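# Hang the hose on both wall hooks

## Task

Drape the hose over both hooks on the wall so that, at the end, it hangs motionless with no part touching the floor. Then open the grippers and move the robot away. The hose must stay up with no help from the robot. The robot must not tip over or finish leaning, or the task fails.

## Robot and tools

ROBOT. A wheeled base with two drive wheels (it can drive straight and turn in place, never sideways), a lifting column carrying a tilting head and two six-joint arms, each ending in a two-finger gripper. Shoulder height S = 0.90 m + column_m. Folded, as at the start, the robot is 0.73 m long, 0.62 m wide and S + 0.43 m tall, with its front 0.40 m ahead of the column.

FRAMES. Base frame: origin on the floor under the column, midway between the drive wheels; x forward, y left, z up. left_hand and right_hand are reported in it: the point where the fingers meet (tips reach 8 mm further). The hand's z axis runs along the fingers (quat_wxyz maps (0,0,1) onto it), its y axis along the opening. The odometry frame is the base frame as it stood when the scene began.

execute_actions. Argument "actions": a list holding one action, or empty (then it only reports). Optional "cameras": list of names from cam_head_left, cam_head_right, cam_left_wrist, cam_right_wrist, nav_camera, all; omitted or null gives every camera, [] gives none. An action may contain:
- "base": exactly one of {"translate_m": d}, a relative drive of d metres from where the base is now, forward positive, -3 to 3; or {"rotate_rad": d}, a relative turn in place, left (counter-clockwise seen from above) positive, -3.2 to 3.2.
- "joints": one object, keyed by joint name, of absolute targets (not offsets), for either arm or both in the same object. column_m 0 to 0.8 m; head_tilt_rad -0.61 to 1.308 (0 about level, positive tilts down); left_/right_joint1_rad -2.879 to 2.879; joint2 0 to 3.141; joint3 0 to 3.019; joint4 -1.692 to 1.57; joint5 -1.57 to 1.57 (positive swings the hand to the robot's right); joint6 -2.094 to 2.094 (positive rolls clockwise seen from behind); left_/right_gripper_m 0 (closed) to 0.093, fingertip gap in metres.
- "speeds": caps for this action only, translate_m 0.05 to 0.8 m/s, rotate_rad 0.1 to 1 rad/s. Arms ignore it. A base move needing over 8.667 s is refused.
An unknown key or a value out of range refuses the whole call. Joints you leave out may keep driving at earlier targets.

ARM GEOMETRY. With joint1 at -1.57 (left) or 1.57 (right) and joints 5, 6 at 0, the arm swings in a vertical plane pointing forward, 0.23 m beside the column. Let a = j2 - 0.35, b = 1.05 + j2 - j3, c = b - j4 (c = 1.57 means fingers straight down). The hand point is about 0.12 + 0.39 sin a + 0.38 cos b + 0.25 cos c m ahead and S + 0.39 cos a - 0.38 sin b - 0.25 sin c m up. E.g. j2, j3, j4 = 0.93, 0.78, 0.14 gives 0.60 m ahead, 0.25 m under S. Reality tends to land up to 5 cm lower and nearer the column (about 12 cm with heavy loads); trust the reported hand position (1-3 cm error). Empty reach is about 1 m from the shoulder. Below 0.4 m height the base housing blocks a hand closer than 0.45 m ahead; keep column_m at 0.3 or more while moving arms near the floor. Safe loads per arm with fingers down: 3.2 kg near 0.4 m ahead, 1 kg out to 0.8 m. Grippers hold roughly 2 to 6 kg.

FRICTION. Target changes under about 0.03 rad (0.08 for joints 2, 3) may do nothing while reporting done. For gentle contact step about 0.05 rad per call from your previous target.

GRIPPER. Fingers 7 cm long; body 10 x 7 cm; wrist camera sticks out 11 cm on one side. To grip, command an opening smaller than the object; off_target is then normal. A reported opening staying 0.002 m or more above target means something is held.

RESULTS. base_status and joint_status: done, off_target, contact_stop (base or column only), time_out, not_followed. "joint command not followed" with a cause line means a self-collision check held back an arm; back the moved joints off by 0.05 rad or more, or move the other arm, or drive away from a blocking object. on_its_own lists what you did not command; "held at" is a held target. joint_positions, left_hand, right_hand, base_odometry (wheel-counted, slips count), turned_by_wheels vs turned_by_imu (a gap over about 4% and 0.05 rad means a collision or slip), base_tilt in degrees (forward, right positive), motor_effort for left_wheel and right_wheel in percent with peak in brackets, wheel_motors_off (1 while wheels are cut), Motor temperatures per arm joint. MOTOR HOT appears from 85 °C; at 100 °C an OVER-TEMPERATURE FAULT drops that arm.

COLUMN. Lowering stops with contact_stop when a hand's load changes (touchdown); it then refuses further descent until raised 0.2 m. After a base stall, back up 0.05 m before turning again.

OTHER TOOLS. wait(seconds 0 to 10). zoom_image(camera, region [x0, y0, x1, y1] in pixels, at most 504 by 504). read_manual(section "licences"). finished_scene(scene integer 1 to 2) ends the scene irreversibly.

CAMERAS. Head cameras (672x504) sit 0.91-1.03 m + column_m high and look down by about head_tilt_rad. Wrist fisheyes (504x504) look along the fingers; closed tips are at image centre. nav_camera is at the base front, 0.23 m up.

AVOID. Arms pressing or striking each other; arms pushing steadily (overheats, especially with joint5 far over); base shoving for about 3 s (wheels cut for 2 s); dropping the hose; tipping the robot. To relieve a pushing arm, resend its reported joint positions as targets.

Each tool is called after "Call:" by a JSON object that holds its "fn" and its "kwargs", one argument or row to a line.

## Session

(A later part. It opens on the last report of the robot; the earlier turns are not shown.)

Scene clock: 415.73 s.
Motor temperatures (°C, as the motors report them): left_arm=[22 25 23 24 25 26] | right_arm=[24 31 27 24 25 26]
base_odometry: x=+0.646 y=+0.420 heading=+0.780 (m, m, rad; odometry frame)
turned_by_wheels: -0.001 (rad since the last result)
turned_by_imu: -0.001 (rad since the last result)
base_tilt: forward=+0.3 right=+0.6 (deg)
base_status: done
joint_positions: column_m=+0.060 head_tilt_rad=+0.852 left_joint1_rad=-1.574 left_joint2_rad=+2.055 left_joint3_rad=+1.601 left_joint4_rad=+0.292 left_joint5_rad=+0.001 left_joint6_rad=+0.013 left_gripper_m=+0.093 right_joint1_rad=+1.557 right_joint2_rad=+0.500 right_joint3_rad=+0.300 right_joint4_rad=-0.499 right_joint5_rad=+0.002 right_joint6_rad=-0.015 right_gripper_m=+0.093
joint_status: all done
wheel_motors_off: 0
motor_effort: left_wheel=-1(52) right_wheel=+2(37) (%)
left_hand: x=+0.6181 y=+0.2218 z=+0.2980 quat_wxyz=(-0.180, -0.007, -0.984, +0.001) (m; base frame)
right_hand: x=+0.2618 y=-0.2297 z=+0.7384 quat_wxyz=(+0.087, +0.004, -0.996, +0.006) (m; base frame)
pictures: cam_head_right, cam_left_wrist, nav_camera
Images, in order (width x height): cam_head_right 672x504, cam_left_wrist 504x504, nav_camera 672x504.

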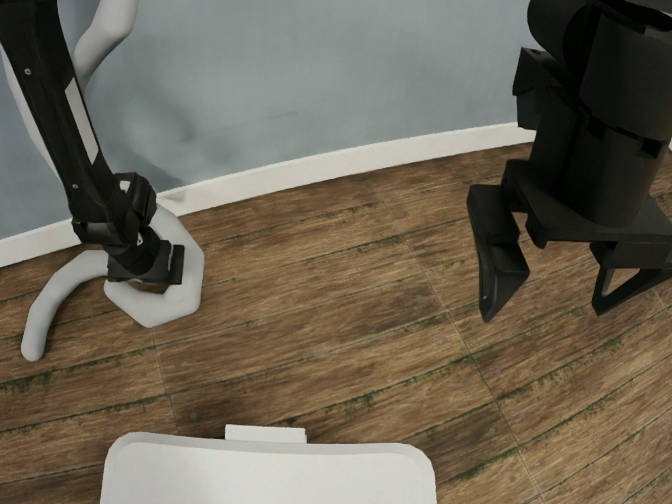

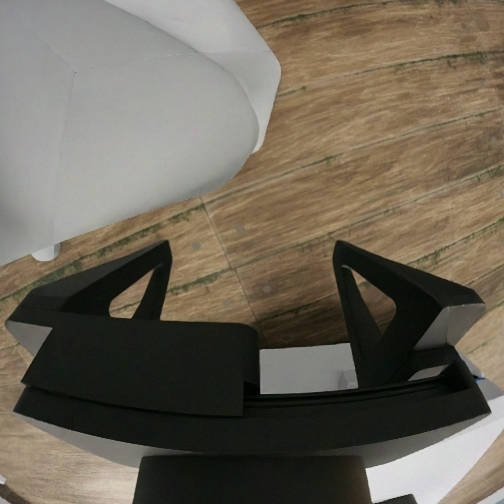

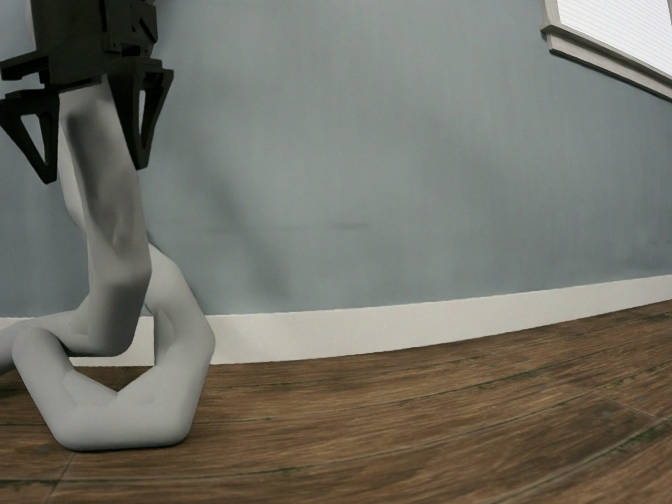

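Call:
{"fn": "execute_actions", "kwargs": {
  "actions": [
    {"base":{"rotate_rad":0.1},"speeds":{"rotate_rad":0.2}}
  ],
  "cameras": []
}}

Call:
{"fn": "execute_actions", "kwargs": {
  "actions": [
    {"base":{"translate_m":0.04},"speeds":{"translate_m":0.08}}
  ],
  "cameras": ["cam_left_wrist","nav_camera"]
}}

Scene clock: 417.73 s.
Motor temperatures (°C, as the motors report them): left_arm=[22 25 23 24 25 26] | right_arm=[24 31 27 24 25 26]
base_odometry: x=+0.646 y=+0.421 heading=+0.879 (m, m, rad; odometry frame)
turned_by_wheels: +0.099 (rad since the last result)
turned_by_imu: +0.098 (rad since the last result)
base_tilt: forward=+0.3 right=+0.6 (deg)
base_status: done
joint_positions: column_m=+0.060 head_tilt_rad=+0.852 left_joint1_rad=-1.567 left_joint2_rad=+2.055 left_joint3_rad=+1.601 left_joint4_rad=+0.292 left_joint5_rad=+0.001 left_joint6_rad=+0.013 left_gripper_m=+0.093 right_joint1_rad=+1.557 right_joint2_rad=+0.500 right_joint3_rad=+0.300 right_joint4_rad=-0.499 right_joint5_rad=+0.002 right_joint6_rad=-0.015 right_gripper_m=+0.093
joint_status: not commanded
wheel_motors_off: 0
motor_effort: left_wheel=-1(36) right_wheel=-2(29) (%)
left_hand: x=+0.6181 y=+0.2276 z=+0.2980 quat_wxyz=(-0.180, -0.006, -0.984, -0.002) (m; base frame)
right_hand: x=+0.2618 y=-0.2297 z=+0.7384 quat_wxyz=(+0.087, +0.004, -0.996, +0.006) (m; base frame)
pictures: none
No camera images: the call's "cameras" was empty. Leave "cameras" out to get every camera's image.

Scene clock: 419.10 s.
Motor temperatures (°C, as the motors report them): left_arm=[22 26 23 24 25 26] | right_arm=[24 31 27 24 25 26]
base_odometry: x=+0.672 y=+0.451 heading=+0.880 (m, m, rad; odometry frame)
turned_by_wheels: +0.001 (rad since the last result)
turned_by_imu: +0.001 (rad since the last result)
base_tilt: forward=+0.2 right=+0.6 (deg)
base_status: done
joint_positions: column_m=+0.060 head_tilt_rad=+0.852 left_joint1_rad=-1.567 left_joint2_rad=+2.055 left_joint3_rad=+1.598 left_joint4_rad=+0.292 left_joint5_rad=+0.001 left_joint6_rad=+0.013 left_gripper_m=+0.093 right_joint1_rad=+1.557 right_joint2_rad=+0.500 right_joint3_rad=+0.300 right_joint4_rad=-0.499 right_joint5_rad=+0.002 right_joint6_rad=-0.015 right_gripper_m=+0.093
joint_status: not commanded
wheel_motors_off: 0
motor_effort: left_wheel=+1(45) right_wheel=-1(31) (%)
left_hand: x=+0.6168 y=+0.2273 z=+0.2979 quat_wxyz=(-0.179, -0.006, -0.984, -0.002) (m; base frame)
right_hand: x=+0.2617 y=-0.2297 z=+0.7383 quat_wxyz=(+0.087, +0.004, -0.996, +0.006) (m; base frame)
pictures: cam_left_wrist, nav_camera
Images, in order (width x height): cam_left_wrist 504x504, nav_camera 672x504.

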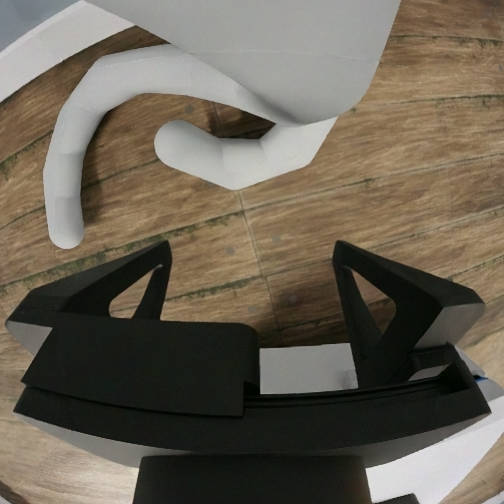

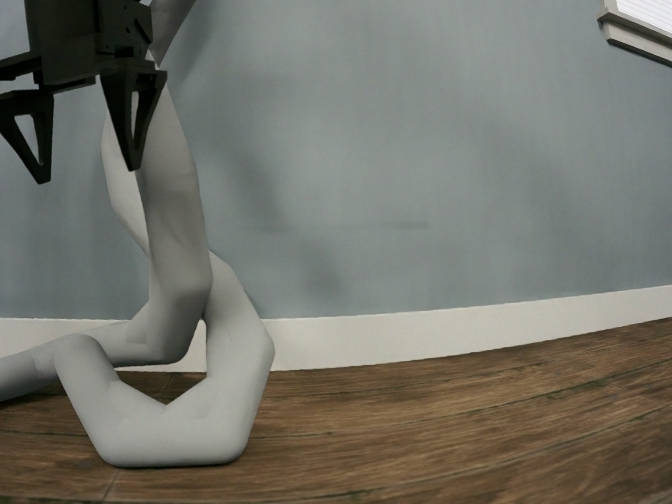

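Call:
{"fn": "execute_actions", "kwargs": {
  "actions": [
    {"base":{"translate_m":0.06},"speeds":{"translate_m":0.08}}
  ],
  "cameras": ["cam_left_wrist","nav_camera"]
}}

Scene clock: 420.90 s.
Motor temperatures (°C, as the motors report them): left_arm=[22 26 23 24 25 26] | right_arm=[24 31 27 24 25 26]
base_odometry: x=+0.710 y=+0.498 heading=+0.880 (m, m, rad; odometry frame)
turned_by_wheels: +0.001 (rad since the last result)
turned_by_imu: +0.001 (rad since the last result)
base_tilt: forward=+0.3 right=+0.6 (deg)
base_status: done
joint_positions: column_m=+0.060 head_tilt_rad=+0.852 left_joint1_rad=-1.567 left_joint2_rad=+2.055 left_joint3_rad=+1.596 left_joint4_rad=+0.292 left_joint5_rad=+0.001 left_joint6_rad=+0.013 left_gripper_m=+0.093 right_joint1_rad=+1.557 right_joint2_rad=+0.500 right_joint3_rad=+0.300 right_joint4_rad=-0.499 right_joint5_rad=+0.002 right_joint6_rad=-0.015 right_gripper_m=+0.093
joint_status: not commanded
wheel_motors_off: 0
motor_effort: left_wheel=+1(45) right_wheel=-2(23) (%)
left_hand: x=+0.6151 y=+0.2273 z=+0.2976 quat_wxyz=(-0.177, -0.006, -0.984, -0.002) (m; base frame)
right_hand: x=+0.2618 y=-0.2297 z=+0.7384 quat_wxyz=(+0.087, +0.004, -0.996, +0.006) (m; base frame)
pictures: cam_left_wrist, nav_camera
Images, in order (width x height): cam_left_wrist 504x504, nav_camera 672x504.

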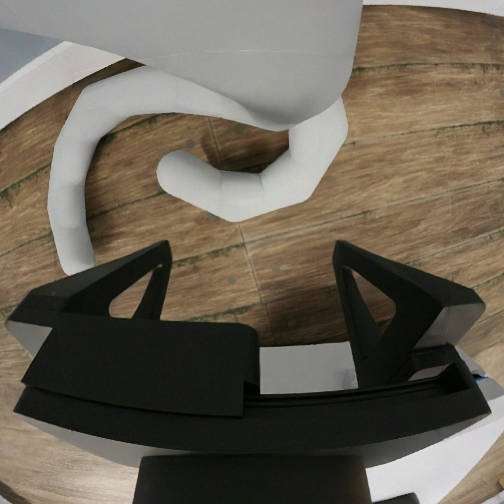

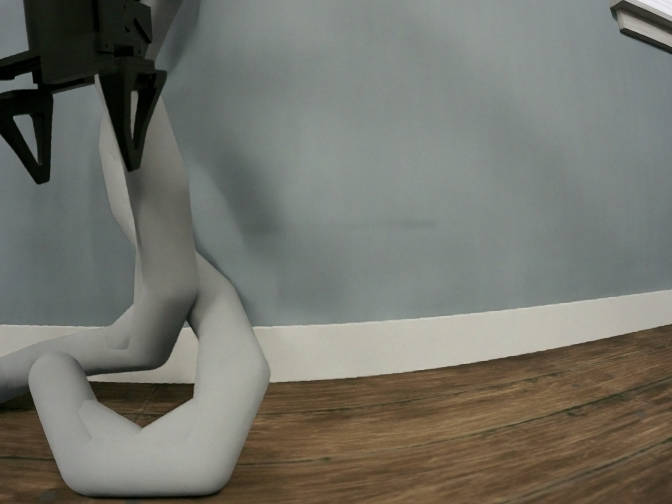

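Call:
{"fn": "execute_actions", "kwargs": {
  "actions": [
    {"base":{"translate_m":-0.13},"speeds":{"translate_m":0.1}}
  ],
  "cameras": []
}}

Call:
{"fn": "execute_actions", "kwargs": {
  "actions": [
    {"joints":{"left_joint4_rad":0.95,"column_m":0}}
  ],
  "cameras": ["cam_left_wrist","nav_camera"]
}}

Scene clock: 424.40 s.
Motor temperatures (°C, as the motors report them): left_arm=[22 26 23 24 25 26] | right_arm=[24 31 27 24 25 26]
base_odometry: x=+0.627 y=+0.397 heading=+0.880 (m, m, rad; odometry frame)
turned_by_wheels: -0.001 (rad since the last result)
turned_by_imu: +0.000 (rad since the last result)
base_tilt: forward=+0.3 right=+0.6 (deg)
base_status: done
joint_positions: column_m=+0.060 head_tilt_rad=+0.852 left_joint1_rad=-1.567 left_joint2_rad=+2.055 left_joint3_rad=+1.595 left_joint4_rad=+0.292 left_joint5_rad=+0.001 left_joint6_rad=+0.013 left_gripper_m=+0.093 right_joint1_rad=+1.557 right_joint2_rad=+0.500 right_joint3_rad=+0.300 right_joint4_rad=-0.499 right_joint5_rad=+0.002 right_joint6_rad=-0.015 right_gripper_m=+0.093
joint_status: not commanded
wheel_motors_off: 0
motor_effort: left_wheel=-2(36) right_wheel=+0(29) (%)
left_hand: x=+0.6149 y=+0.2273 z=+0.2975 quat_wxyz=(-0.177, -0.006, -0.984, -0.002) (m; base frame)
right_hand: x=+0.2613 y=-0.2297 z=+0.7383 quat_wxyz=(+0.087, +0.004, -0.996, +0.006) (m; base frame)
pictures: none
No camera images: the call's "cameras" was empty. Leave "cameras" out to get every camera's image.

Scene clock: 425.73 s.
Motor temperatures (°C, as the motors report them): left_arm=[22 26 23 24 25 26] | right_arm=[24 31 27 24 25 26]
base_odometry: x=+0.627 y=+0.397 heading=+0.880 (m, m, rad; odometry frame)
turned_by_wheels: +0.000 (rad since the last result)
turned_by_imu: +0.000 (rad since the last result)
base_tilt: forward=+0.3 right=+0.6 (deg)
base_status: not commanded
joint_positions: column_m=+0.002 head_tilt_rad=+0.852 left_joint1_rad=-1.568 left_joint2_rad=+2.055 left_joint3_rad=+1.595 left_joint4_rad=+0.930 left_joint5_rad=+0.002 left_joint6_rad=+0.013 left_gripper_m=+0.093 right_joint1_rad=+1.557 right_joint2_rad=+0.500 right_joint3_rad=+0.300 right_joint4_rad=-0.499 right_joint5_rad=+0.002 right_joint6_rad=-0.015 right_gripper_m=+0.093
joint_status: all done
joint sent to its limit — the command would take column_m past its lower limit, so that joint was sent only as far as its limit.
wheel_motors_off: 0
motor_effort: left_wheel=-4(4) right_wheel=+3(2) (%)
left_hand: x=+0.7353 y=+0.2268 z=+0.3361 quat_wxyz=(-0.476, -0.006, -0.879, -0.004) (m; base frame)
right_hand: x=+0.2613 y=-0.2297 z=+0.6807 quat_wxyz=(+0.087, +0.004, -0.996, +0.006) (m; base frame)
pictures: cam_left_wrist, nav_camera
Images, in order (width x height): cam_left_wrist 504x504, nav_camera 672x504.

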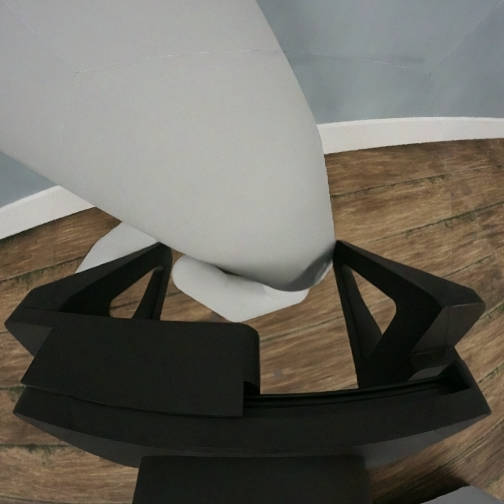

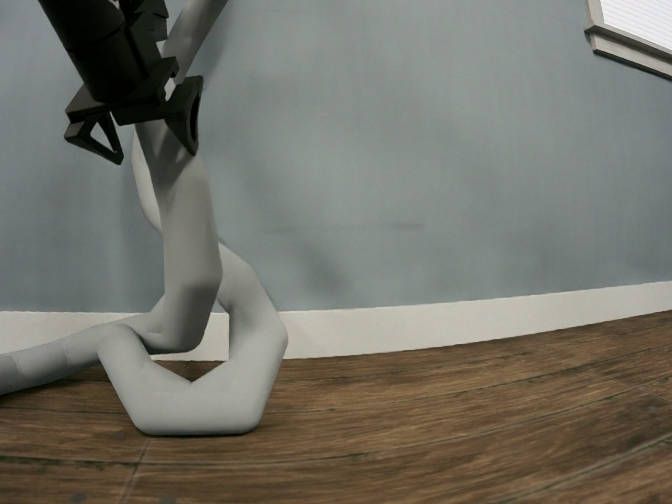

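Call:
{"fn": "execute_actions", "kwargs": {
  "actions": [
    {"base":{"translate_m":0.05},"speeds":{"translate_m":0.08}}
  ],
  "cameras": []
}}

Call:
{"fn": "execute_actions", "kwargs": {
  "actions": [
    {"joints":{"left_gripper_m":0.04}}
  ],
  "cameras": ["cam_left_wrist","nav_camera"]
}}

Scene clock: 427.63 s.
Motor temperatures (°C, as the motors report them): left_arm=[22 26 23 24 25 26] | right_arm=[24 31 27 24 25 26]
base_odometry: x=+0.659 y=+0.436 heading=+0.880 (m, m, rad; odometry frame)
turned_by_wheels: +0.001 (rad since the last result)
turned_by_imu: +0.001 (rad since the last result)
base_tilt: forward=+0.3 right=+0.6 (deg)
base_status: done
joint_positions: column_m=+0.002 head_tilt_rad=+0.852 left_joint1_rad=-1.568 left_joint2_rad=+2.055 left_joint3_rad=+1.595 left_joint4_rad=+0.930 left_joint5_rad=+0.002 left_joint6_rad=+0.013 left_gripper_m=+0.093 right_joint1_rad=+1.557 right_joint2_rad=+0.500 right_joint3_rad=+0.300 right_joint4_rad=-0.499 right_joint5_rad=+0.002 right_joint6_rad=-0.015 right_gripper_m=+0.093
joint_status: not commanded
wheel_motors_off: 0
motor_effort: left_wheel=+1(37) right_wheel=+2(38) (%)
left_hand: x=+0.7353 y=+0.2268 z=+0.3361 quat_wxyz=(-0.476, -0.006, -0.879, -0.004) (m; base frame)
right_hand: x=+0.2613 y=-0.2297 z=+0.6807 quat_wxyz=(+0.087, +0.004, -0.996, +0.006) (m; base frame)
pictures: none
No camera images: the call's "cameras" was empty. Leave "cameras" out to get every camera's image.

Scene clock: 428.23 s.
Motor temperatures (°C, as the motors report them): left_arm=[22 26 23 24 25 26] | right_arm=[24 31 27 24 25 26]
base_odometry: x=+0.659 y=+0.436 heading=+0.880 (m, m, rad; odometry frame)
turned_by_wheels: +0.000 (rad since the last result)
turned_by_imu: +0.000 (rad since the last result)
base_tilt: forward=+0.3 right=+0.6 (deg)
base_status: not commanded
joint_positions: column_m=+0.002 head_tilt_rad=+0.852 left_joint1_rad=-1.570 left_joint2_rad=+2.055 left_joint3_rad=+1.595 left_joint4_rad=+0.931 left_joint5_rad=+0.005 left_joint6_rad=+0.003 left_gripper_m=+0.062 right_joint1_rad=+1.557 right_joint2_rad=+0.500 right_joint3_rad=+0.300 right_joint4_rad=-0.499 right_joint5_rad=+0.002 right_joint6_rad=-0.015 right_gripper_m=+0.093
joint_status: left_gripper_m off_target (ended at +0.062, target +0.040)
wheel_motors_off: 0
motor_effort: left_wheel=+1(1) right_wheel=+0(2) (%)
left_hand: x=+0.7355 y=+0.2244 z=+0.3363 quat_wxyz=(-0.477, -0.003, -0.879, +0.001) (m; base frame)
right_hand: x=+0.2613 y=-0.2297 z=+0.6807 quat_wxyz=(+0.087, +0.004, -0.996, +0.006) (m; base frame)
pictures: cam_left_wrist, nav_camera
Images, in order (width x height): cam_left_wrist 504x504, nav_camera 672x504.

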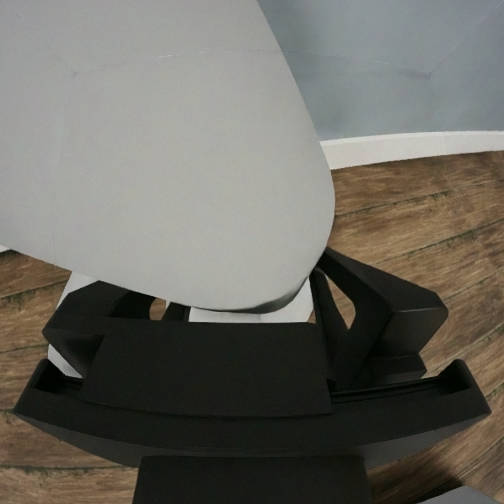

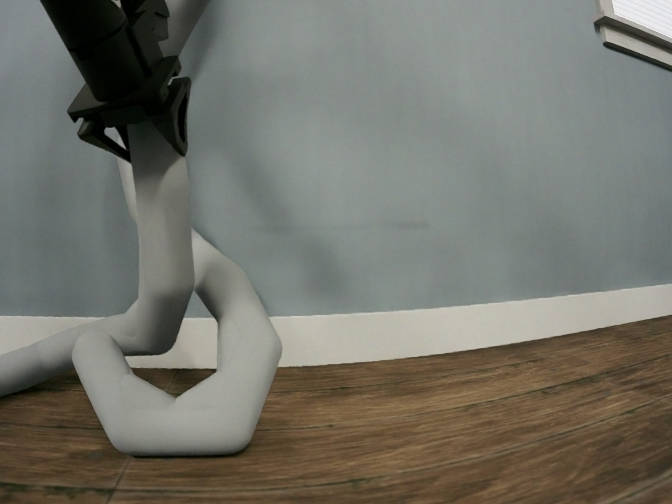

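Call:
{"fn": "execute_actions", "kwargs": {
  "actions": [
    {"joints":{"column_m":0.8,"left_joint2_rad":1.55,"left_joint3_rad":1.28,"left_joint4_rad":-0.25,"head_tilt_rad":0.8}}
  ],
  "cameras": []
}}

Call:
{"fn": "execute_actions", "kwargs": {
  "actions": [
    {"base":{"translate_m":-0.25},"speeds":{"translate_m":0.15},"joints":{"left_joint6_rad":1.0}}
  ],
  "cameras": ["cam_head_left","cam_head_right"]
}}

Scene clock: 440.30 s.
Motor temperatures (°C, as the motors report them): left_arm=[22 26 23 24 25 26] | right_arm=[24 30 27 24 25 26]
base_odometry: x=+0.659 y=+0.436 heading=+0.880 (m, m, rad; odometry frame)
turned_by_wheels: +0.000 (rad since the last result)
turned_by_imu: +0.001 (rad since the last result)
base_tilt: forward=+0.3 right=+0.6 (deg)
base_status: not commanded
joint_positions: column_m=+0.800 head_tilt_rad=+0.816 left_joint1_rad=-1.569 left_joint2_rad=+1.568 left_joint3_rad=+1.269 left_joint4_rad=-0.244 left_joint5_rad=+0.003 left_joint6_rad=-0.014 left_gripper_m=+0.061 right_joint1_rad=+1.557 right_joint2_rad=+0.500 right_joint3_rad=+0.300 right_joint4_rad=-0.499 right_joint5_rad=+0.002 right_joint6_rad=-0.015 right_gripper_m=+0.093
joint_status: all done
wheel_motors_off: 0
motor_effort: left_wheel=+3(3) right_wheel=+1(2) (%)
left_hand: x=+0.5658 y=+0.2251 z=+1.2156 quat_wxyz=(+0.010, +0.008, -1.000, +0.001) (m; base frame)
right_hand: x=+0.2613 y=-0.2297 z=+1.4782 quat_wxyz=(+0.087, +0.004, -0.996, +0.006) (m; base frame)
pictures: none
No camera images: the call's "cameras" was empty. Leave "cameras" out to get every camera's image.

Scene clock: 442.93 s.
Motor temperatures (°C, as the motors report them): left_arm=[22 26 23 24 25 26] | right_arm=[24 30 27 24 25 26]
base_odometry: x=+0.500 y=+0.243 heading=+0.881 (m, m, rad; odometry frame)
turned_by_wheels: +0.001 (rad since the last result)
turned_by_imu: +0.001 (rad since the last result)
base_tilt: forward=+0.2 right=+0.6 (deg)
base_status: done
joint_positions: column_m=+0.800 head_tilt_rad=+0.815 left_joint1_rad=-1.562 left_joint2_rad=+1.568 left_joint3_rad=+1.289 left_joint4_rad=-0.246 left_joint5_rad=-0.004 left_joint6_rad=+0.966 left_gripper_m=+0.061 right_joint1_rad=+1.557 right_joint2_rad=+0.499 right_joint3_rad=+0.300 right_joint4_rad=-0.499 right_joint5_rad=+0.002 right_joint6_rad=-0.015 right_gripper_m=+0.093
joint_status: all done
wheel_motors_off: 0
motor_effort: left_wheel=+1(59) right_wheel=-2(23) (%)
left_hand: x=+0.5773 y=+0.2309 z=+1.2170 quat_wxyz=(+0.003, -0.463, -0.887, -0.004) (m; base frame)
right_hand: x=+0.2614 y=-0.2297 z=+1.4783 quat_wxyz=(+0.087, +0.004, -0.996, +0.006) (m; base frame)
pictures: cam_head_left, cam_head_right
Images, in order (width x height): cam_head_left 672x504, cam_head_right 672x504.

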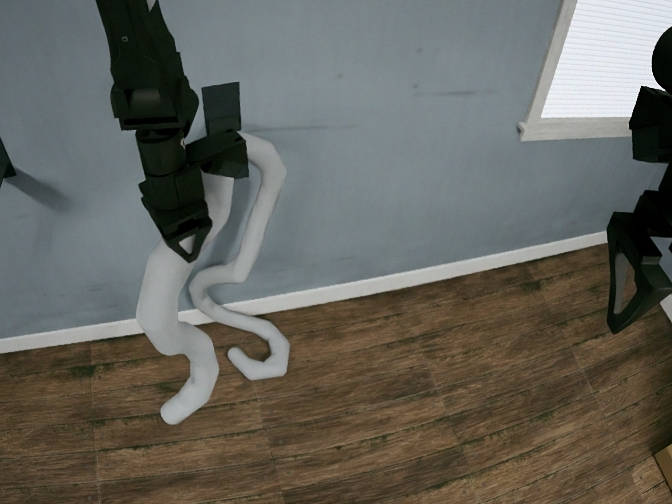

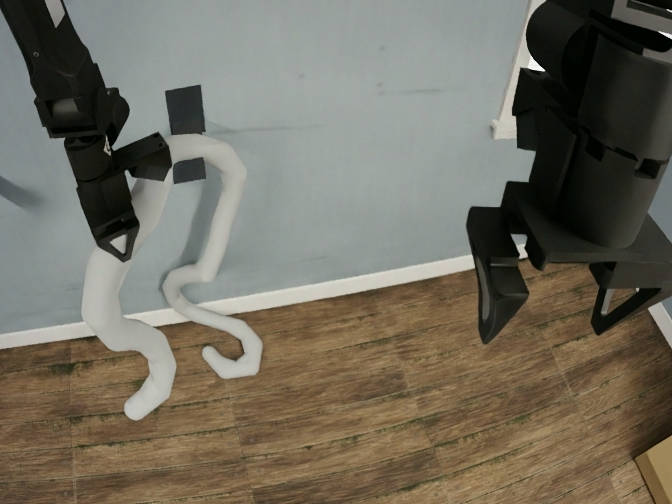

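Call:
{"fn": "execute_actions", "kwargs": {
  "actions": [
    {"base":{"rotate_rad":0.6},"speeds":{"rotate_rad":0.2},"joints":{"left_joint6_rad":1.8}}
  ],
  "cameras": ["cam_head_left","cam_head_right"]
}}

Scene clock: 447.53 s.
Motor temperatures (°C, as the motors report them): left_arm=[22 26 23 24 25 26] | right_arm=[24 30 27 24 25 26]
base_odometry: x=+0.500 y=+0.243 heading=+1.480 (m, m, rad; odometry frame)
turned_by_wheels: +0.599 (rad since the last result)
turned_by_imu: +0.591 (rad since the last result)
base_tilt: forward=+0.3 right=+0.6 (deg)
base_status: done
joint_positions: column_m=+0.800 head_tilt_rad=+0.815 left_joint1_rad=-1.607 left_joint2_rad=+1.562 left_joint3_rad=+1.295 left_joint4_rad=-0.224 left_joint5_rad=+0.018 left_joint6_rad=+1.756 left_gripper_m=+0.060 right_joint1_rad=+1.557 right_joint2_rad=+0.499 right_joint3_rad=+0.300 right_joint4_rad=-0.499 right_joint5_rad=+0.002 right_joint6_rad=-0.015 right_gripper_m=+0.093
joint_status: left_joint6_rad time_out (moved +0.790 of +0.834)
wheel_motors_off: 0
on_its_own: left_joint6_rad reads +1.756 and still pushes toward +1.800 since a time_out
motor_effort: left_wheel=-8(46) right_wheel=+6(39) (%)
left_hand: x=+0.5893 y=+0.1974 z=+1.2212 quat_wxyz=(-0.029, -0.775, -0.631, +0.003) (m; base frame)
right_hand: x=+0.2614 y=-0.2297 z=+1.4783 quat_wxyz=(+0.087, +0.004, -0.996, +0.006) (m; base frame)
pictures: cam_head_left, cam_head_right
Images, in order (width x height): cam_head_left 672x504, cam_head_right 672x504.

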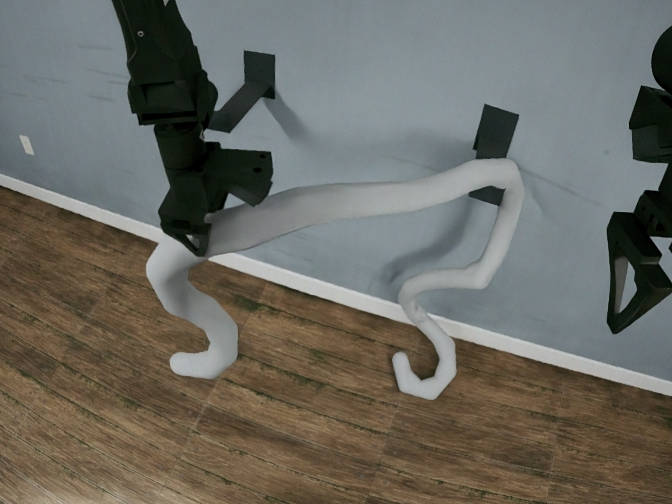

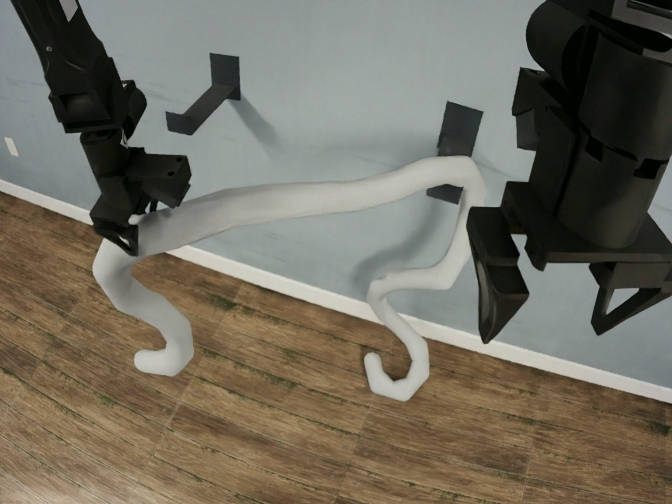

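Call:
{"fn": "execute_actions", "kwargs": {
  "actions": [
    {"base":{"rotate_rad":-0.15},"speeds":{"rotate_rad":0.2},"joints":{"left_joint6_rad":1.6}}
  ],
  "cameras": []
}}

Call:
{"fn": "execute_actions", "kwargs": {
  "actions": [
    {"base":{"translate_m":0.25},"speeds":{"translate_m":0.12}}
  ],
  "cameras": ["cam_head_left","cam_head_right","cam_left_wrist"]
}}

Scene clock: 450.00 s.
Motor temperatures (°C, as the motors report them): left_arm=[22 26 23 24 26 26] | right_arm=[24 30 27 24 25 26]
base_odometry: x=+0.500 y=+0.243 heading=+1.330 (m, m, rad; odometry frame)
turned_by_wheels: -0.150 (rad since the last result)
turned_by_imu: -0.149 (rad since the last result)
base_tilt: forward=+0.2 right=+0.6 (deg)
base_status: done
joint_positions: column_m=+0.800 head_tilt_rad=+0.815 left_joint1_rad=-1.580 left_joint2_rad=+1.562 left_joint3_rad=+1.282 left_joint4_rad=-0.236 left_joint5_rad=+0.006 left_joint6_rad=+1.596 left_gripper_m=+0.060 right_joint1_rad=+1.557 right_joint2_rad=+0.499 right_joint3_rad=+0.300 right_joint4_rad=-0.499 right_joint5_rad=+0.002 right_joint6_rad=-0.015 right_gripper_m=+0.093
joint_status: all done
wheel_motors_off: 0
motor_effort: left_wheel=+1(15) right_wheel=-3(13) (%)
left_hand: x=+0.5790 y=+0.2172 z=+1.2194 quat_wxyz=(-0.008, -0.718, -0.696, +0.002) (m; base frame)
right_hand: x=+0.2614 y=-0.2297 z=+1.4783 quat_wxyz=(+0.087, +0.004, -0.996, +0.006) (m; base frame)
pictures: none
No camera images: the call's "cameras" was empty. Leave "cameras" out to get every camera's image.

Scene clock: 453.20 s.
Motor temperatures (°C, as the motors report them): left_arm=[22 27 23 24 25 26] | right_arm=[24 30 27 24 25 26]
base_odometry: x=+0.559 y=+0.486 heading=+1.332 (m, m, rad; odometry frame)
turned_by_wheels: +0.002 (rad since the last result)
turned_by_imu: +0.001 (rad since the last result)
base_tilt: forward=+0.3 right=+0.6 (deg)
base_status: done
joint_positions: column_m=+0.800 head_tilt_rad=+0.815 left_joint1_rad=-1.573 left_joint2_rad=+1.565 left_joint3_rad=+1.274 left_joint4_rad=-0.241 left_joint5_rad=+0.002 left_joint6_rad=+1.596 left_gripper_m=+0.060 right_joint1_rad=+1.557 right_joint2_rad=+0.499 right_joint3_rad=+0.300 right_joint4_rad=-0.499 right_joint5_rad=+0.002 right_joint6_rad=-0.015 right_gripper_m=+0.093
joint_status: not commanded
wheel_motors_off: 0
motor_effort: left_wheel=+2(50) right_wheel=-3(36) (%)
left_hand: x=+0.5709 y=+0.2227 z=+1.2172 quat_wxyz=(+0.002, -0.716, -0.698, +0.004) (m; base frame)
right_hand: x=+0.2614 y=-0.2297 z=+1.4783 quat_wxyz=(+0.087, +0.004, -0.996, +0.006) (m; base frame)
pictures: cam_head_left, cam_head_right, cam_left_wrist
Images, in order (width x height): cam_head_left 672x504, cam_head_right 672x504, cam_left_wrist 504x504.

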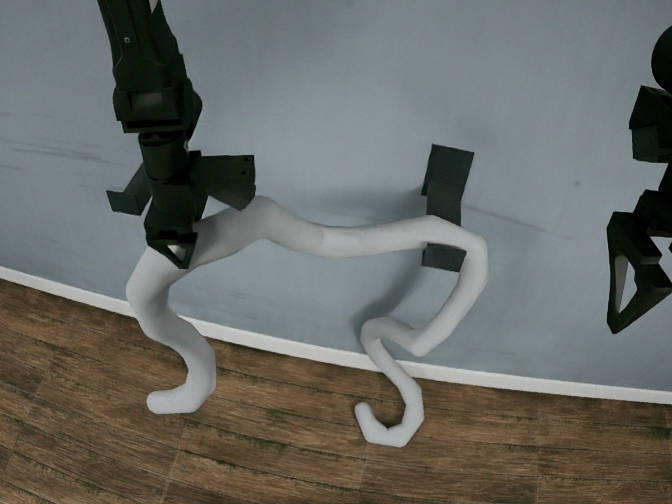

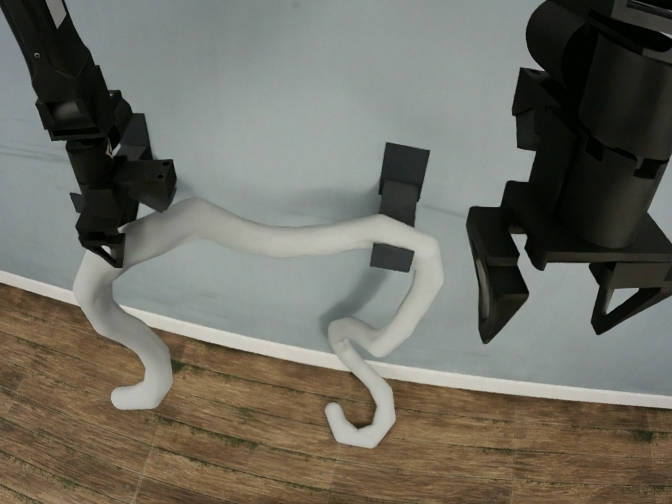

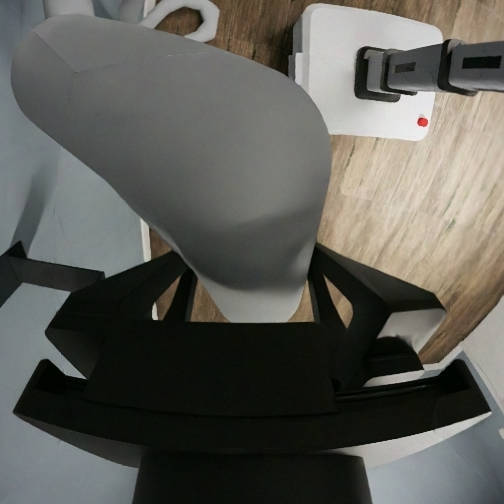

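Call:
{"fn": "execute_actions", "kwargs": {
  "actions": [
    {"base":{"translate_m":0.1},"speeds":{"translate_m":0.08},"joints":{"left_joint1_rad":-1.47}}
  ],
  "cameras": ["cam_head_left","cam_left_wrist"]
}}

Scene clock: 455.83 s.
Motor temperatures (°C, as the motors report them): left_arm=[22 27 23 24 25 26] | right_arm=[24 30 27 24 25 26]
base_odometry: x=+0.583 y=+0.583 heading=+1.333 (m, m, rad; odometry frame)
turned_by_wheels: +0.001 (rad since the last result)
turned_by_imu: +0.001 (rad since the last result)
base_tilt: forward=+0.3 right=+0.6 (deg)
base_status: done
joint_positions: column_m=+0.800 head_tilt_rad=+0.815 left_joint1_rad=-1.475 left_joint2_rad=+1.567 left_joint3_rad=+1.271 left_joint4_rad=-0.243 left_joint5_rad=+0.004 left_joint6_rad=+1.596 left_gripper_m=+0.060 right_joint1_rad=+1.557 right_joint2_rad=+0.499 right_joint3_rad=+0.300 right_joint4_rad=-0.499 right_joint5_rad=+0.002 right_joint6_rad=-0.015 right_gripper_m=+0.093
joint_status: all done
wheel_motors_off: 0
motor_effort: left_wheel=+1(34) right_wheel=-4(32) (%)
left_hand: x=+0.5660 y=+0.2874 z=+1.2185 quat_wxyz=(+0.034, -0.698, -0.715, -0.022) (m; base frame)
right_hand: x=+0.2614 y=-0.2297 z=+1.4783 quat_wxyz=(+0.087, +0.004, -0.996, +0.006) (m; base frame)
pictures: cam_head_left, cam_left_wrist
Images, in order (width x height): cam_head_left 672x504, cam_left_wrist 504x504.

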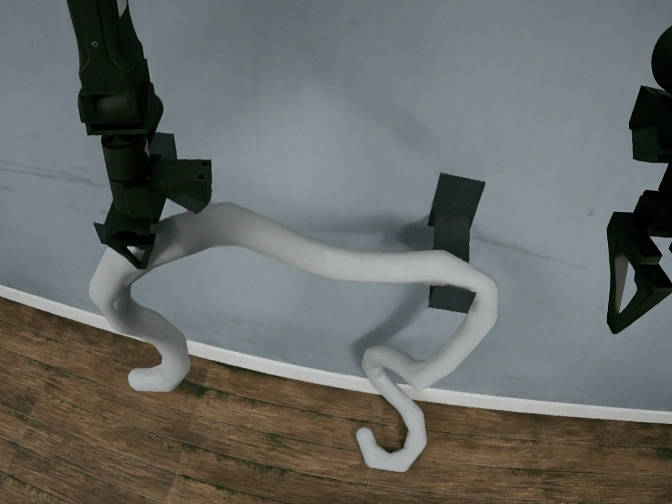

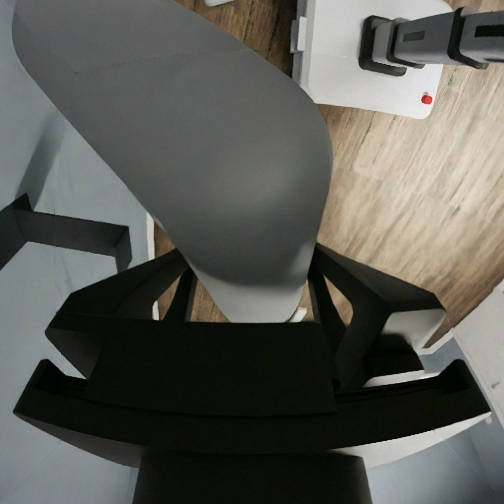

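Call:
{"fn": "execute_actions", "kwargs": {
  "actions": [
    {"base":{"translate_m":0.12},"speeds":{"translate_m":0.08}}
  ],
  "cameras": ["cam_head_left","cam_left_wrist"]
}}

Scene clock: 458.50 s.
Motor temperatures (°C, as the motors report them): left_arm=[22 27 23 24 25 26] | right_arm=[24 30 27 24 25 26]
base_odometry: x=+0.611 y=+0.700 heading=+1.334 (m, m, rad; odometry frame)
turned_by_wheels: +0.001 (rad since the last result)
turned_by_imu: +0.001 (rad since the last result)
base_tilt: forward=+0.3 right=+0.5 (deg)
base_status: done
joint_positions: column_m=+0.800 head_tilt_rad=+0.815 left_joint1_rad=-1.475 left_joint2_rad=+1.568 left_joint3_rad=+1.269 left_joint4_rad=-0.243 left_joint5_rad=+0.004 left_joint6_rad=+1.596 left_gripper_m=+0.060 right_joint1_rad=+1.557 right_joint2_rad=+0.499 right_joint3_rad=+0.300 right_joint4_rad=-0.499 right_joint5_rad=+0.002 right_joint6_rad=-0.015 right_gripper_m=+0.093
joint_status: not commanded
wheel_motors_off: 0
motor_effort: left_wheel=+2(36) right_wheel=-1(35) (%)
left_hand: x=+0.5645 y=+0.2874 z=+1.2179 quat_wxyz=(+0.034, -0.698, -0.715, -0.021) (m; base frame)
right_hand: x=+0.2614 y=-0.2297 z=+1.4783 quat_wxyz=(+0.087, +0.004, -0.996, +0.006) (m; base frame)
pictures: cam_head_left, cam_left_wrist
Images, in order (width x height): cam_head_left 672x504, cam_left_wrist 504x504.

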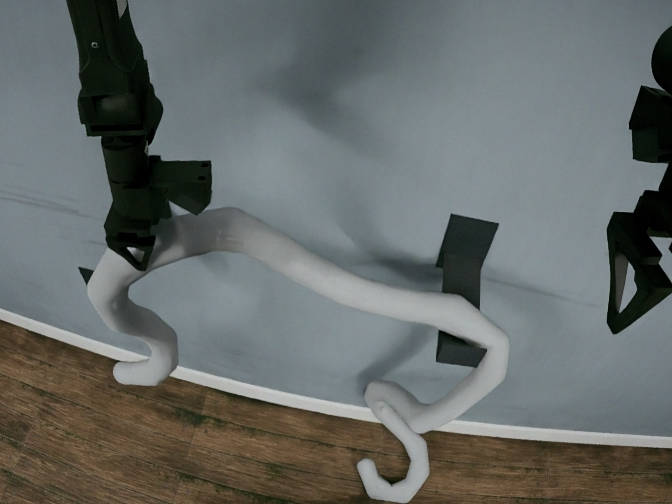

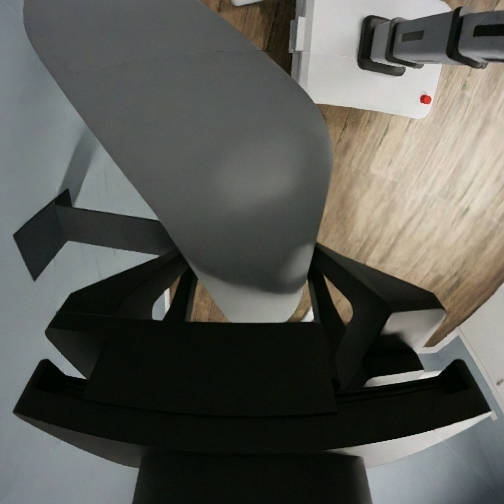

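Call:
{"fn": "execute_actions", "kwargs": {
  "actions": [
    {"base":{"translate_m":0.05},"speeds":{"translate_m":0.08},"joints":{"left_joint1_rad":-1.32}}
  ],
  "cameras": ["cam_head_left","cam_left_wrist"]
}}

Scene clock: 460.27 s.
Motor temperatures (°C, as the motors report them): left_arm=[22 27 23 24 25 26] | right_arm=[24 30 27 24 25 26]
base_odometry: x=+0.623 y=+0.748 heading=+1.335 (m, m, rad; odometry frame)
turned_by_wheels: +0.001 (rad since the last result)
turned_by_imu: +0.001 (rad since the last result)
base_tilt: forward=+0.2 right=+0.5 (deg)
base_status: done
joint_positions: column_m=+0.800 head_tilt_rad=+0.815 left_joint1_rad=-1.355 left_joint2_rad=+1.571 left_joint3_rad=+1.267 left_joint4_rad=-0.246 left_joint5_rad=+0.015 left_joint6_rad=+1.619 left_gripper_m=+0.060 right_joint1_rad=+1.557 right_joint2_rad=+0.499 right_joint3_rad=+0.300 right_joint4_rad=-0.499 right_joint5_rad=+0.002 right_joint6_rad=-0.015 right_gripper_m=+0.093
joint_status: all done
wheel_motors_off: 0
motor_effort: left_wheel=+0(34) right_wheel=-1(21) (%)
left_hand: x=+0.5554 y=+0.3641 z=+1.2269 quat_wxyz=(+0.070, -0.682, -0.726, -0.050) (m; base frame)
right_hand: x=+0.2614 y=-0.2297 z=+1.4783 quat_wxyz=(+0.087, +0.004, -0.996, +0.006) (m; base frame)
pictures: cam_head_left, cam_left_wrist
Images, in order (width x height): cam_head_left 672x504, cam_left_wrist 504x504.

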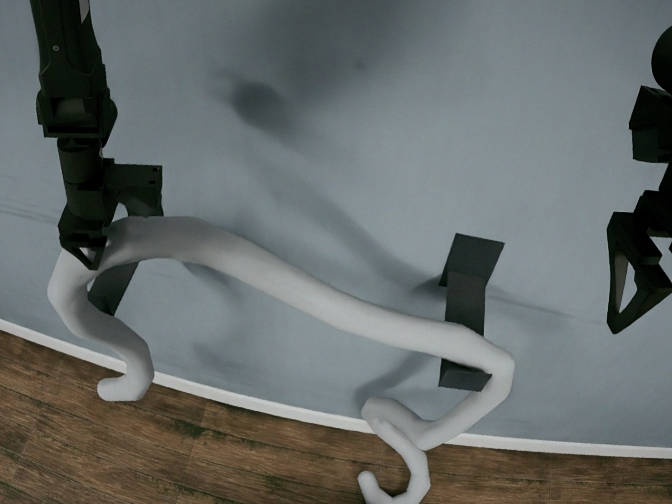

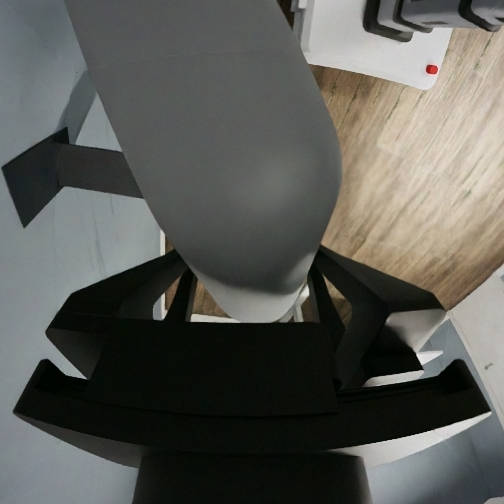

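Call:
{"fn": "execute_actions", "kwargs": {
  "actions": [
    {"base":{"translate_m":0.03},"speeds":{"translate_m":0.08}}
  ],
  "cameras": []
}}

Call:
{"fn": "execute_actions", "kwargs": {
  "actions": [
    {"joints":{"column_m":0.68}}
  ],
  "cameras": ["cam_head_left","cam_left_wrist"]
}}

Scene clock: 462.13 s.
Motor temperatures (°C, as the motors report them): left_arm=[22 27 23 24 26 26] | right_arm=[24 30 27 24 25 26]
base_odometry: x=+0.630 y=+0.778 heading=+1.335 (m, m, rad; odometry frame)
turned_by_wheels: +0.000 (rad since the last result)
turned_by_imu: +0.000 (rad since the last result)
base_tilt: forward=+0.3 right=+0.6 (deg)
base_status: done
joint_positions: column_m=+0.800 head_tilt_rad=+0.815 left_joint1_rad=-1.355 left_joint2_rad=+1.574 left_joint3_rad=+1.263 left_joint4_rad=-0.249 left_joint5_rad=+0.017 left_joint6_rad=+1.619 left_gripper_m=+0.060 right_joint1_rad=+1.557 right_joint2_rad=+0.499 right_joint3_rad=+0.300 right_joint4_rad=-0.499 right_joint5_rad=+0.002 right_joint6_rad=-0.015 right_gripper_m=+0.093
joint_status: not commanded
wheel_motors_off: 0
motor_effort: left_wheel=+1(36) right_wheel=+0(25) (%)
left_hand: x=+0.5505 y=+0.3635 z=+1.2249 quat_wxyz=(+0.073, -0.682, -0.727, -0.045) (m; base frame)
right_hand: x=+0.2614 y=-0.2297 z=+1.4783 quat_wxyz=(+0.087, +0.004, -0.996, +0.006) (m; base frame)
pictures: none
No camera images: the call's "cameras" was empty. Leave "cameras" out to get every camera's image.

Scene clock: 464.27 s.
Motor temperatures (°C, as the motors report them): left_arm=[22 27 23 24 26 26] | right_arm=[24 30 27 24 25 26]
base_odometry: x=+0.630 y=+0.778 heading=+1.335 (m, m, rad; odometry frame)
turned_by_wheels: +0.000 (rad since the last result)
turned_by_imu: +0.000 (rad since the last result)
base_tilt: forward=+0.3 right=+0.6 (deg)
base_status: not commanded
joint_positions: column_m=+0.680 head_tilt_rad=+0.815 left_joint1_rad=-1.355 left_joint2_rad=+1.574 left_joint3_rad=+1.263 left_joint4_rad=-0.249 left_joint5_rad=+0.017 left_joint6_rad=+1.619 left_gripper_m=+0.060 right_joint1_rad=+1.557 right_joint2_rad=+0.499 right_joint3_rad=+0.300 right_joint4_rad=-0.499 right_joint5_rad=+0.002 right_joint6_rad=-0.015 right_gripper_m=+0.093
joint_status: all done
wheel_motors_off: 0
motor_effort: left_wheel=+3(3) right_wheel=-2(1) (%)
left_hand: x=+0.5505 y=+0.3635 z=+1.1051 quat_wxyz=(+0.073, -0.682, -0.727, -0.045) (m; base frame)
right_hand: x=+0.2614 y=-0.2297 z=+1.3584 quat_wxyz=(+0.087, +0.004, -0.996, +0.006) (m; base frame)
pictures: cam_head_left, cam_left_wrist
Images, in order (width x height): cam_head_left 672x504, cam_left_wrist 504x504.

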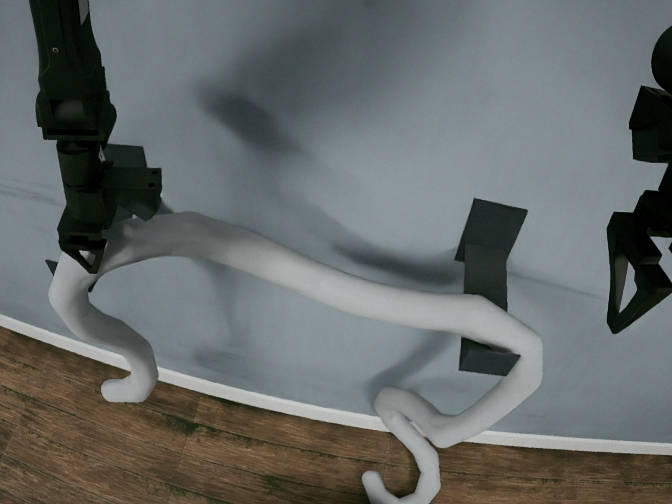

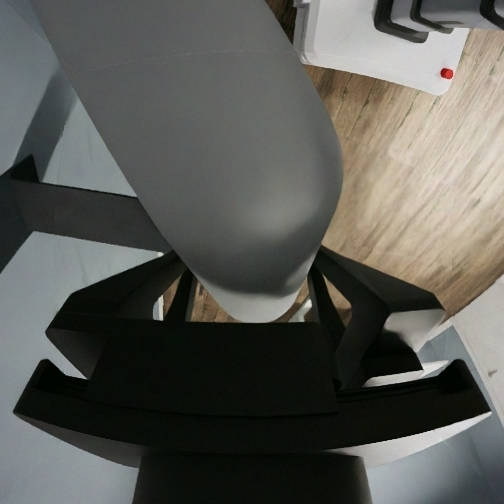

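Call:
{"fn": "execute_actions", "kwargs": {
  "actions": [
    {"joints":{"column_m":0.76}}
  ],
  "cameras": []
}}

Call:
{"fn": "execute_actions", "kwargs": {
  "actions": [
    {"base":{"translate_m":0.07},"speeds":{"translate_m":0.08},"joints":{"left_joint1_rad":-1.27}}
  ],
  "cameras": ["cam_head_left","cam_left_wrist"]
}}

Scene clock: 467.17 s.
Motor temperatures (°C, as the motors report them): left_arm=[22 27 23 24 26 26] | right_arm=[24 30 27 24 25 26]
base_odometry: x=+0.630 y=+0.778 heading=+1.335 (m, m, rad; odometry frame)
turned_by_wheels: +0.000 (rad since the last result)
turned_by_imu: +0.000 (rad since the last result)
base_tilt: forward=+0.4 right=+0.6 (deg)
base_status: not commanded
joint_positions: column_m=+0.760 head_tilt_rad=+0.815 left_joint1_rad=-1.355 left_joint2_rad=+1.574 left_joint3_rad=+1.263 left_joint4_rad=-0.249 left_joint5_rad=+0.017 left_joint6_rad=+1.619 left_gripper_m=+0.060 right_joint1_rad=+1.557 right_joint2_rad=+0.499 right_joint3_rad=+0.300 right_joint4_rad=-0.499 right_joint5_rad=+0.002 right_joint6_rad=-0.015 right_gripper_m=+0.093
joint_status: all done
wheel_motors_off: 0
motor_effort: left_wheel=+4(4) right_wheel=-2(2) (%)
left_hand: x=+0.5505 y=+0.3635 z=+1.1849 quat_wxyz=(+0.073, -0.682, -0.727, -0.045) (m; base frame)
right_hand: x=+0.2614 y=-0.2297 z=+1.4382 quat_wxyz=(+0.087, +0.004, -0.996, +0.006) (m; base frame)
pictures: none
No camera images: the call's "cameras" was empty. Leave "cameras" out to get every camera's image.

Scene clock: 468.83 s.
Motor temperatures (°C, as the motors report them): left_arm=[22 27 23 24 26 26] | right_arm=[24 30 27 24 25 26]
base_odometry: x=+0.646 y=+0.846 heading=+1.336 (m, m, rad; odometry frame)
turned_by_wheels: +0.001 (rad since the last result)
turned_by_imu: +0.001 (rad since the last result)
base_tilt: forward=+0.2 right=+0.6 (deg)
base_status: done
joint_positions: column_m=+0.760 head_tilt_rad=+0.815 left_joint1_rad=-1.318 left_joint2_rad=+1.582 left_joint3_rad=+1.254 left_joint4_rad=-0.258 left_joint5_rad=+0.022 left_joint6_rad=+1.626 left_gripper_m=+0.060 right_joint1_rad=+1.557 right_joint2_rad=+0.499 right_joint3_rad=+0.300 right_joint4_rad=-0.499 right_joint5_rad=+0.002 right_joint6_rad=-0.015 right_gripper_m=+0.093
joint_status: left_joint1_rad time_out (moved +0.037 of +0.085)
wheel_motors_off: 0
on_its_own: left_joint1_rad reads -1.318 and still pushes toward -1.270 since a time_out
motor_effort: left_wheel=+3(34) right_wheel=+0(26) (%)
left_hand: x=+0.5360 y=+0.3862 z=+1.1856 quat_wxyz=(+0.091, -0.675, -0.731, -0.044) (m; base frame)
right_hand: x=+0.2614 y=-0.2297 z=+1.4382 quat_wxyz=(+0.087, +0.004, -0.996, +0.006) (m; base frame)
pictures: cam_head_left, cam_left_wrist
Images, in order (width x height): cam_head_left 672x504, cam_left_wrist 504x504.

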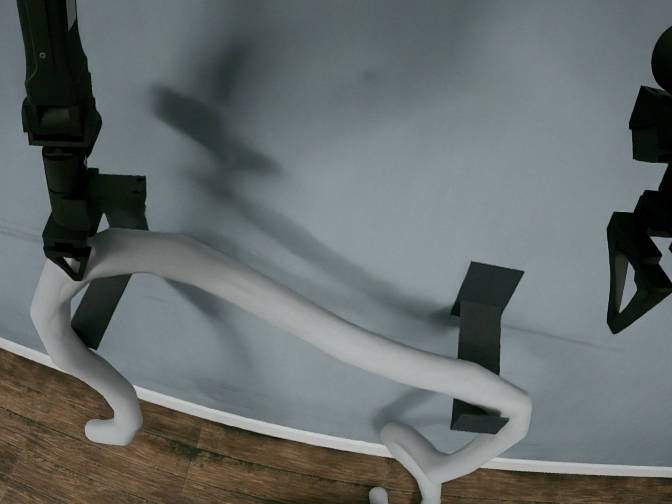

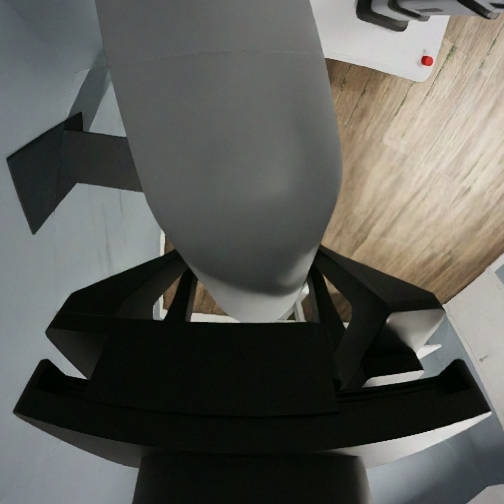

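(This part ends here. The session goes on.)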